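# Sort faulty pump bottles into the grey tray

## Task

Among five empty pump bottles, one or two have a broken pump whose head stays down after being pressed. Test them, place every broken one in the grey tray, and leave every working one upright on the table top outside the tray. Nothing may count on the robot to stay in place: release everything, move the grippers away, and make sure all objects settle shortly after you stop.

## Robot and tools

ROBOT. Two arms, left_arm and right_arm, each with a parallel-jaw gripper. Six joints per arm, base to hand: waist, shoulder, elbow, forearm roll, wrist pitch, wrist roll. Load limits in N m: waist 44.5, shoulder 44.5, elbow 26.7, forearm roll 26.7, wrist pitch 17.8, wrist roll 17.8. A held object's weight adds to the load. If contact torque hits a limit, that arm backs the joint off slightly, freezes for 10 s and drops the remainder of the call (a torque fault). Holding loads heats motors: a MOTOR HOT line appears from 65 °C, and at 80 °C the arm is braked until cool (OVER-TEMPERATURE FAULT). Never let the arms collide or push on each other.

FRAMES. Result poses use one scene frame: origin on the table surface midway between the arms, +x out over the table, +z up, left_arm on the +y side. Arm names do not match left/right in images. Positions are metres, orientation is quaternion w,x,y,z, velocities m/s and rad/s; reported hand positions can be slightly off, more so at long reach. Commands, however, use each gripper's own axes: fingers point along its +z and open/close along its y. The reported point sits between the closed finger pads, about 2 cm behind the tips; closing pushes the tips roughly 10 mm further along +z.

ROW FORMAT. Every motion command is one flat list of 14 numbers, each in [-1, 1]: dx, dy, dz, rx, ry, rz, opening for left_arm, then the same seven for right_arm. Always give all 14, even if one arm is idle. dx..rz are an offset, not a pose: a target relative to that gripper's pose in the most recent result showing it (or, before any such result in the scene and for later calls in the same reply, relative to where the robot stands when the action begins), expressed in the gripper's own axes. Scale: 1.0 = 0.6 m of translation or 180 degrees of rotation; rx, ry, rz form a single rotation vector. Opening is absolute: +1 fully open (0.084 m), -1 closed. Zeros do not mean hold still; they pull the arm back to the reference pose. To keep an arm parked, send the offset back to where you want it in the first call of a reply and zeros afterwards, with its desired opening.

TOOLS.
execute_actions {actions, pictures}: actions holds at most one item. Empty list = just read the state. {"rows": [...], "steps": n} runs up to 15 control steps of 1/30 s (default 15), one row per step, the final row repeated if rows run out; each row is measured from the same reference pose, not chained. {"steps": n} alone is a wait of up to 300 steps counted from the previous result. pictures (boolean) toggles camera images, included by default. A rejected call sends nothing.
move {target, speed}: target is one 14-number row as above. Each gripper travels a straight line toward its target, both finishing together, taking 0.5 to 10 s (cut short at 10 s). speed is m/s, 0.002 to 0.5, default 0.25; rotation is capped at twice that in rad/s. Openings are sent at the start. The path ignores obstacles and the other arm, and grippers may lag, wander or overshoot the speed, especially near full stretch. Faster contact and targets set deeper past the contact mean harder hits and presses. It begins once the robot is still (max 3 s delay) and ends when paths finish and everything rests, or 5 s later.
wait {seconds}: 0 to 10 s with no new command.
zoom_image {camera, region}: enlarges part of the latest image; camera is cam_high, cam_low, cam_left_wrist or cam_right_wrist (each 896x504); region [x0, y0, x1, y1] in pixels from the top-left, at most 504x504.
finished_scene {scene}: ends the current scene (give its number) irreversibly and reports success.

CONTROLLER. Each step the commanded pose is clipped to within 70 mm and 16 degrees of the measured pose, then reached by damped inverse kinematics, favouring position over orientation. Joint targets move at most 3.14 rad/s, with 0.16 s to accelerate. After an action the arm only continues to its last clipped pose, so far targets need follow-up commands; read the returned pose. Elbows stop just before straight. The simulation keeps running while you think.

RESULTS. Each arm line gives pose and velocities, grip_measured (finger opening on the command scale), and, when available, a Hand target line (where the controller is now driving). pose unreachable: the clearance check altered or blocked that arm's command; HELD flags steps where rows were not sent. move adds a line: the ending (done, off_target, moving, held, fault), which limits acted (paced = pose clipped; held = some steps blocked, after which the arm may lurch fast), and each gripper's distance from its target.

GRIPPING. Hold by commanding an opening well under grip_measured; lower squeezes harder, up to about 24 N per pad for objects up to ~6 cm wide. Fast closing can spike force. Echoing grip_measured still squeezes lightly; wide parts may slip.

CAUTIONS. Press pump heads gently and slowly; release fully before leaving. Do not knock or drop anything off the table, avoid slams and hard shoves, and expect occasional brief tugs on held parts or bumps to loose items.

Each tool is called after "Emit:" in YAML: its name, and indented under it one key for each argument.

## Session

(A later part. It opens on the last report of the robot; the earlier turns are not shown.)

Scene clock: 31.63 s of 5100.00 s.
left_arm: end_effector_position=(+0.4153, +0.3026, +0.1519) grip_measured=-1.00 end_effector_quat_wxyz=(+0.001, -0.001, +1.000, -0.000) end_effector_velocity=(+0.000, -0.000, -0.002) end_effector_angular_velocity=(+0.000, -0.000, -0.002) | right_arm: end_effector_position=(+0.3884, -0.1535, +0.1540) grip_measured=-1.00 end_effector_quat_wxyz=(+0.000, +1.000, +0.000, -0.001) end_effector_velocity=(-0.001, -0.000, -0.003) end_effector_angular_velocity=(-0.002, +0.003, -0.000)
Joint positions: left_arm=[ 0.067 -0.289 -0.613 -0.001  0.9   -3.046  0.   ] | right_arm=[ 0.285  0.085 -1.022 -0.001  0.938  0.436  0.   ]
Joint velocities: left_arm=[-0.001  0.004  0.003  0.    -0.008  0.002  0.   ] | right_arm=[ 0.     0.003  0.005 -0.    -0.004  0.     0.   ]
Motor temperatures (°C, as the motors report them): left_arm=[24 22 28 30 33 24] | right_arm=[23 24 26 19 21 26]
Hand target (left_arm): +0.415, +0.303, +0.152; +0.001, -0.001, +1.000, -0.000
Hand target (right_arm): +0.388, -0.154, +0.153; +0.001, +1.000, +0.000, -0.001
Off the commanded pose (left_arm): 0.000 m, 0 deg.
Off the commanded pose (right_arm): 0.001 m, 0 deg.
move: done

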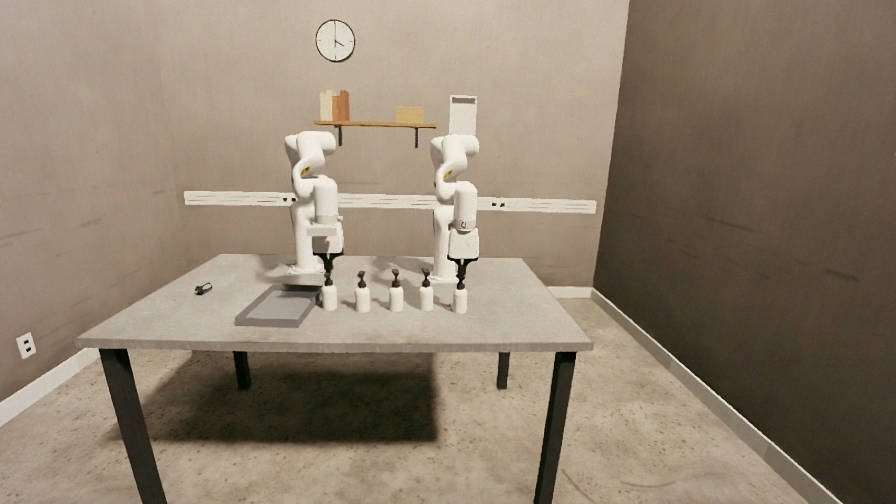

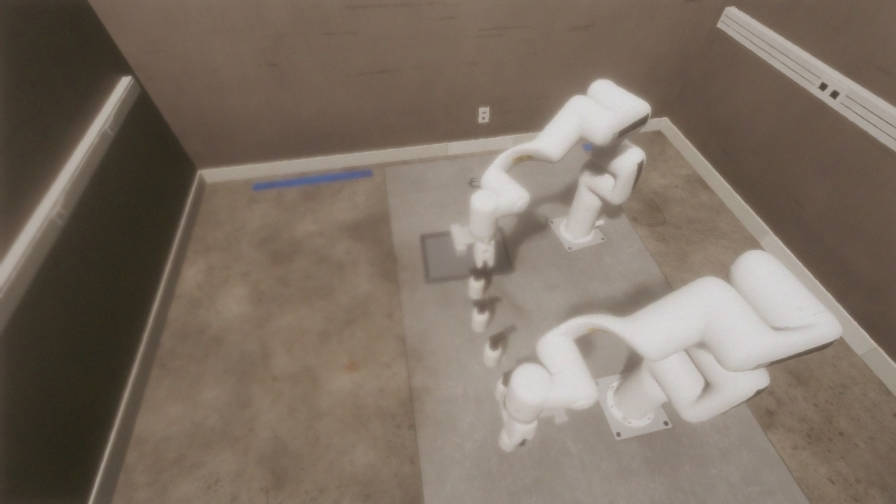

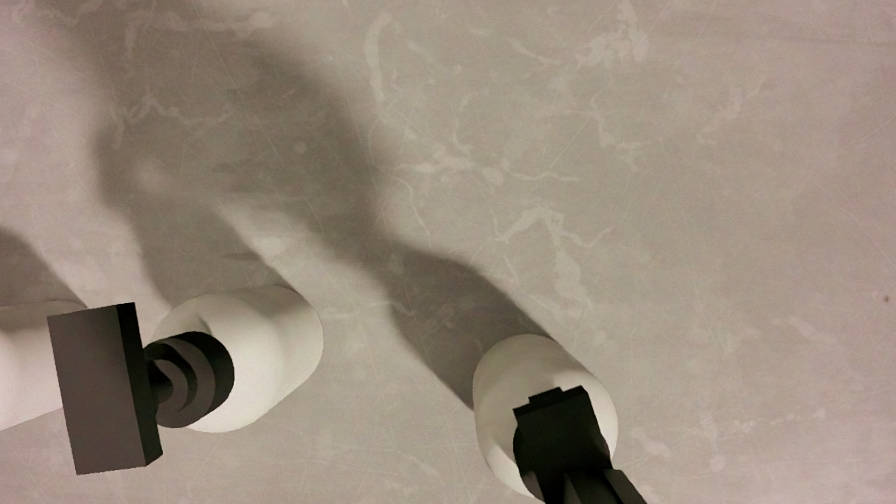

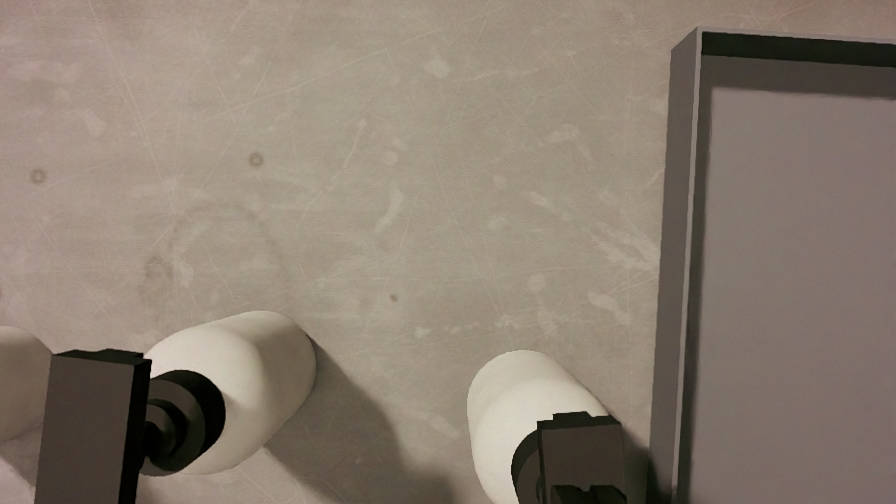

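Slightly pressed. Go deeper, then lift and go on.

Emit:
move:
  target: [0,0,0.012,0,0,0,-1,0,0,0.012,0,0,0,-1]
  speed: 0.02

Emit:
zoom_image:
  camera: "cam_high"
  region: [300,240,490,320]

Emit:
move:
  target: [0,0,-0.045,0,0,0,-1,0,0,-0.045,0,0,0,-1]
  speed: 0.08

Emit:
move:
  target: [0.044,-0.2,0,0,0,0,-1,0.03,-0.202,0,0,0,0,-1]

Emit:
zoom_image:
  camera: "cam_high"
  region: [300,240,490,320]

Scene clock: 38.10 s of 5100.00 s.
left_arm: end_effector_position=(+0.4160, +0.3026, +0.1459) grip_measured=-1.00 end_effector_quat_wxyz=(+0.002, -0.001, +1.000, -0.000) end_effector_velocity=(+0.001, -0.000, -0.001) end_effector_angular_velocity=(+0.000, -0.005, +0.001) | right_arm: end_effector_position=(+0.3883, -0.1535, +0.1470) grip_measured=-1.00 end_effector_quat_wxyz=(+0.000, +1.000, +0.000, -0.001) end_effector_velocity=(-0.000, -0.000, -0.003) end_effector_angular_velocity=(-0.000, -0.000, +0.000)
Joint positions: left_arm=[ 0.067 -0.277 -0.603 -0.001  0.877 -3.046  0.   ] | right_arm=[ 0.285  0.095 -1.013 -0.     0.919  0.436  0.   ]
Joint velocities: left_arm=[-0.     0.003  0.002 -0.    -0.009 -0.001  0.   ] | right_arm=[ 0.     0.002  0.005 -0.    -0.007 -0.     0.   ]
Motor temperatures (°C, as the motors report them): left_arm=[24 22 28 30 33 24] | right_arm=[23 24 26 19 21 26]
Hand target (left_arm): +0.415, +0.303, +0.145; +0.001, -0.001, +1.000, -0.000
Hand target (right_arm): +0.388, -0.154, +0.147; +0.000, +1.000, +0.000, -0.001
Off the commanded pose (left_arm): 0.001 m, 0 deg.
Off the commanded pose (right_arm): 0.000 m, 0 deg.
After step 90, 2.73 s passed at rest.
move: done

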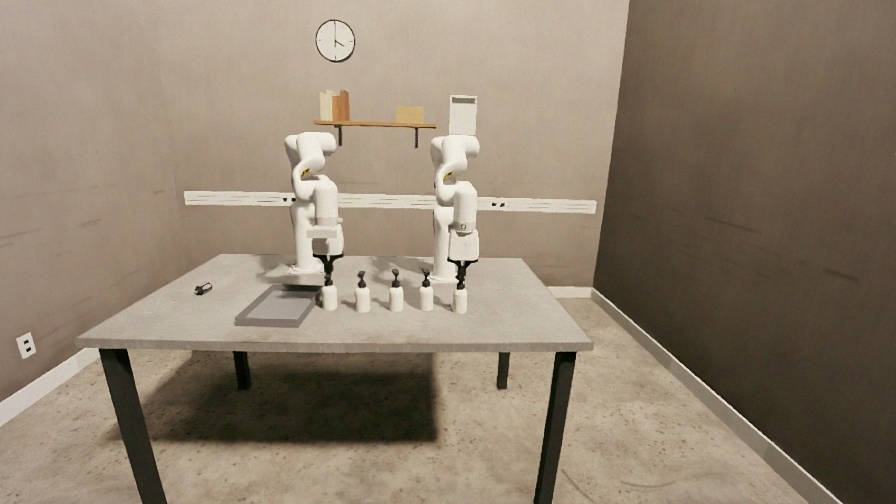

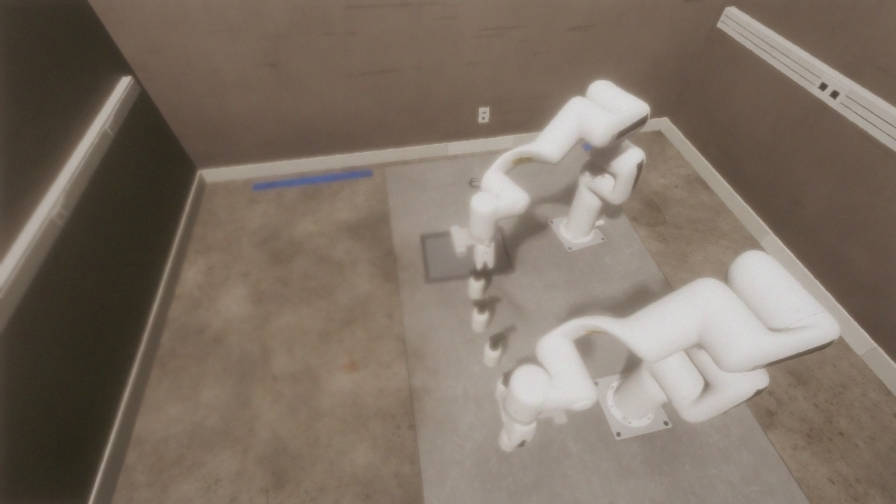

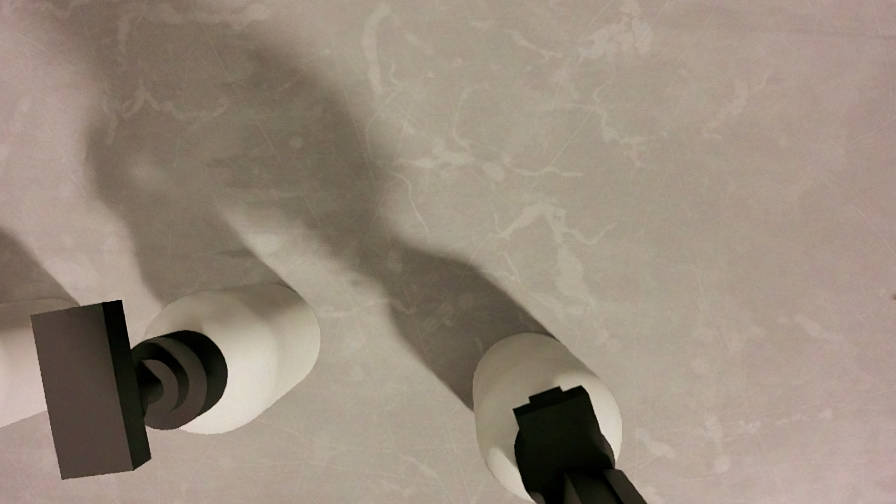

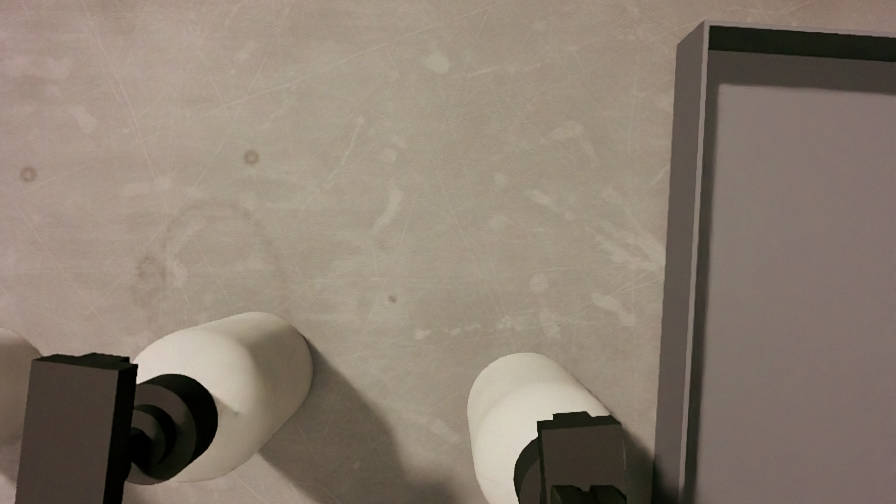

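Region (300, 240, 490, 320) of cam_high's 896x504 image, scaled by 2.653, with more detail than that image has; it fills the top 212 rows of this view, and the rest is white.

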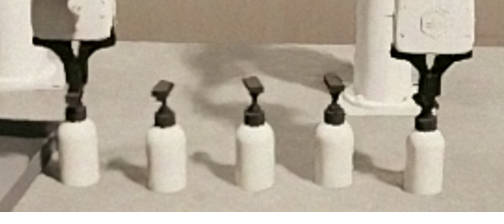

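Scene clock: 38.97 s of 5100.00 s.
left_arm: end_effector_position=(+0.4157, +0.3027, +0.1724) grip_measured=-1.00 end_effector_quat_wxyz=(+0.002, -0.001, +1.000, -0.000) end_effector_velocity=(+0.000, +0.001, +0.003) end_effector_angular_velocity=(+0.000, -0.000, +0.003) | right_arm: end_effector_position=(+0.3882, -0.1536, +0.1735) grip_measured=-1.00 end_effector_quat_wxyz=(+0.001, +1.000, +0.000, -0.001) end_effector_velocity=(+0.001, +0.000, +0.004) end_effector_angular_velocity=(+0.001, -0.003, +0.000)
Joint positions: left_arm=[ 0.067 -0.322 -0.647 -0.001  0.965 -3.046  0.   ] | right_arm=[ 0.285  0.059 -1.051 -0.001  0.993  0.436  0.   ]
Joint velocities: left_arm=[ 0.002 -0.004 -0.005 -0.     0.009 -0.001  0.   ] | right_arm=[-0.    -0.003 -0.007 -0.     0.007 -0.     0.   ]
Motor temperatures (°C, as the motors report them): left_arm=[24 22 28 30 33 24] | right_arm=[23 24 26 19 21 26]
Hand target (left_arm): +0.416, +0.303, +0.173; +0.002, -0.001, +1.000, -0.000
Hand target (right_arm): +0.388, -0.154, +0.174; +0.001, +1.000, +0.000, -0.001
Off the commanded pose (left_arm): 0.001 m, 0 deg.
Off the commanded pose (right_arm): 0.001 m, 0 deg.
move: done

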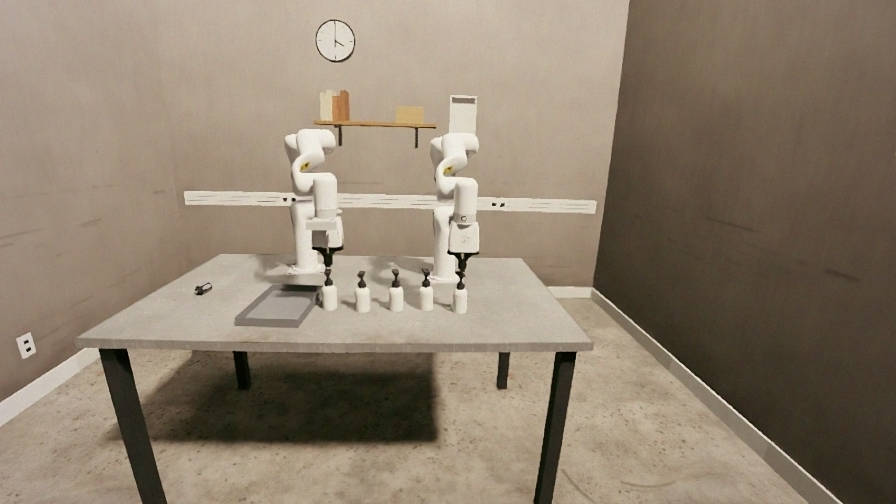

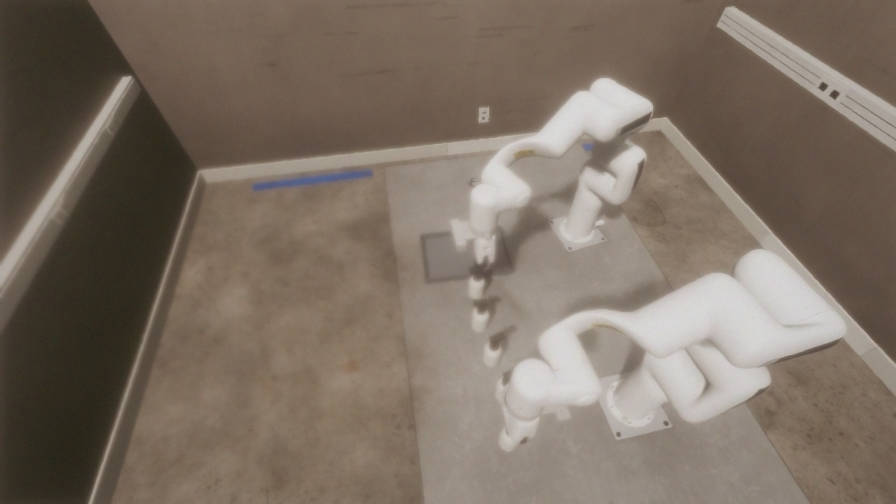

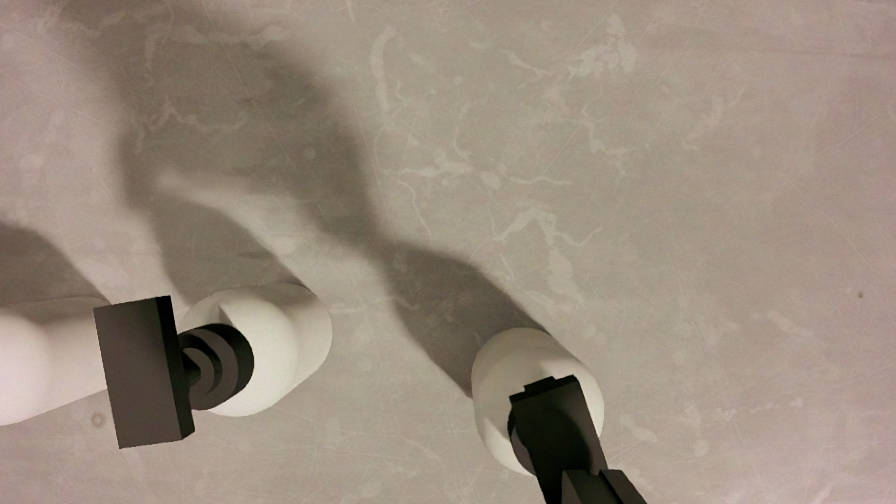

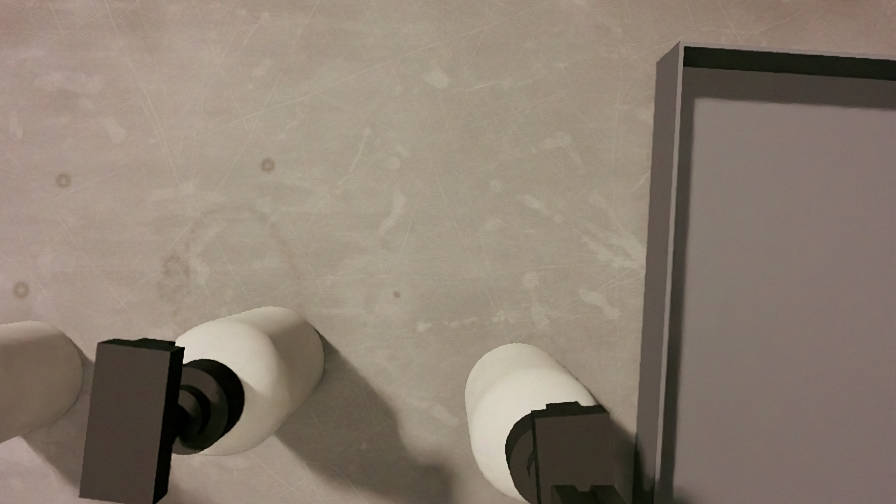

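Scene clock: 40.10 s of 5100.00 s.
left_arm: end_effector_position=(+0.3894, +0.1832, +0.1724) grip_measured=-1.00 end_effector_quat_wxyz=(+0.002, -0.001, +1.000, -0.000) end_effector_velocity=(-0.000, -0.003, -0.000) end_effector_angular_velocity=(+0.002, +0.000, +0.000) | right_arm: end_effector_position=(+0.4062, -0.0328, +0.1736) grip_measured=-1.00 end_effector_quat_wxyz=(+0.000, +1.000, +0.000, -0.001) end_effector_velocity=(+0.001, +0.003, -0.000) end_effector_angular_velocity=(-0.002, +0.003, +0.001)
Joint positions: left_arm=[-0.276 -0.388 -0.591  0.001  0.974 -3.391  0.   ] | right_arm=[ 0.47   0.312 -1.383  0.     1.072  0.622  0.   ]
Joint velocities: left_arm=[-0.009  0.002 -0.002  0.003  0.    -0.011  0.   ] | right_arm=[ 0.003  0.011 -0.015 -0.     0.008  0.003  0.   ]
Motor temperatures (°C, as the motors report them): left_arm=[24 22 28 30 33 24] | right_arm=[23 24 26 19 21 26]
Hand target (left_arm): +0.389, +0.183, +0.172; +0.002, -0.001, +1.000, -0.000
Hand target (right_arm): +0.406, -0.032, +0.173; +0.001, +1.000, +0.000, -0.001
Off the commanded pose (left_arm): 0.001 m, 0 deg.
Off the commanded pose (right_arm): 0.000 m, 0 deg.
move: done

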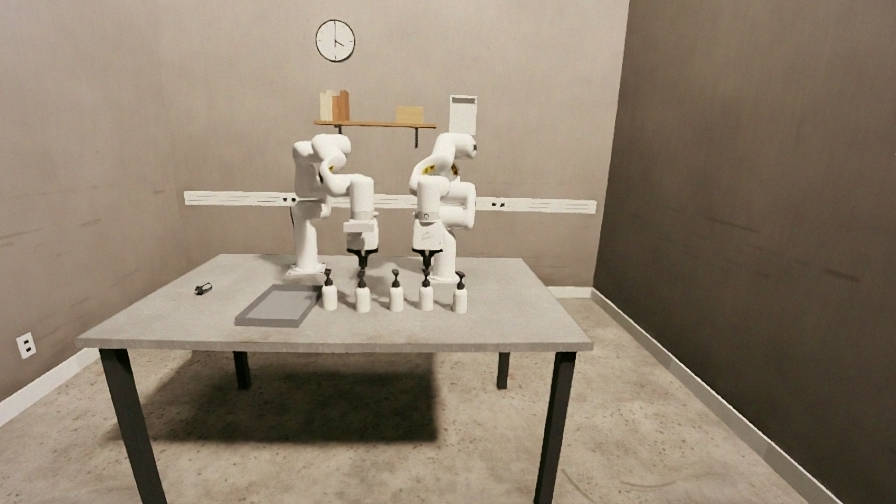

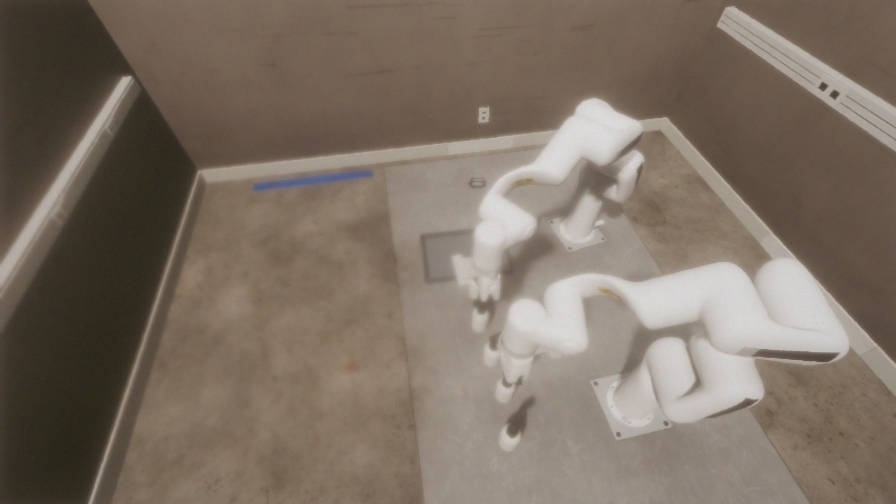

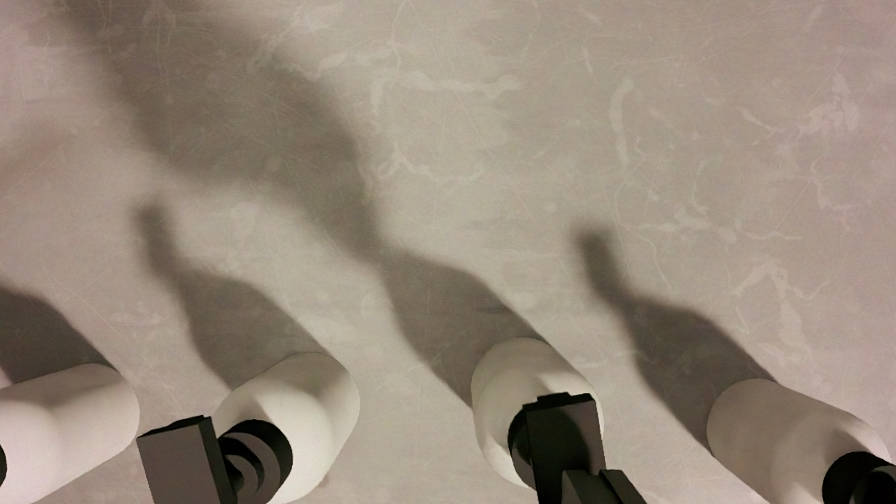

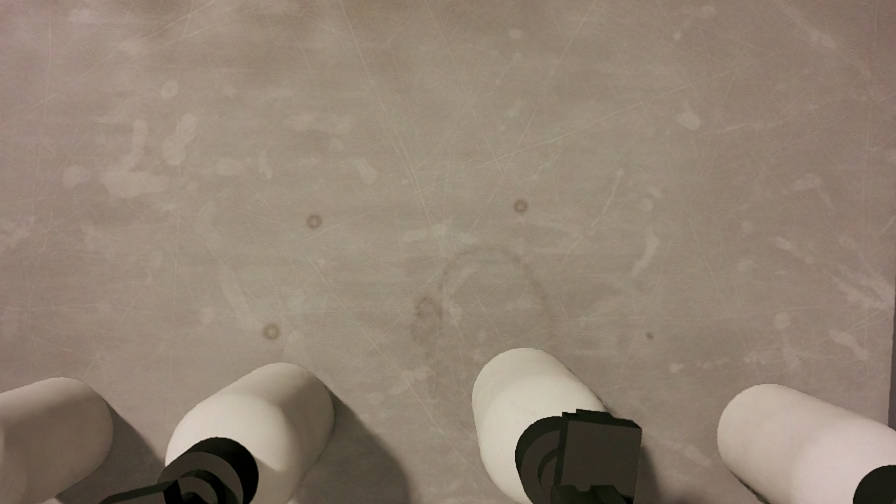

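Region (300, 240, 490, 320) of cam_high's 896x504 image, scaled by 2.653, with more detail than that image has; it fills the top 212 rows of this view, and the rest is white.

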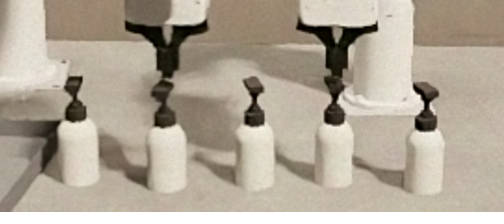

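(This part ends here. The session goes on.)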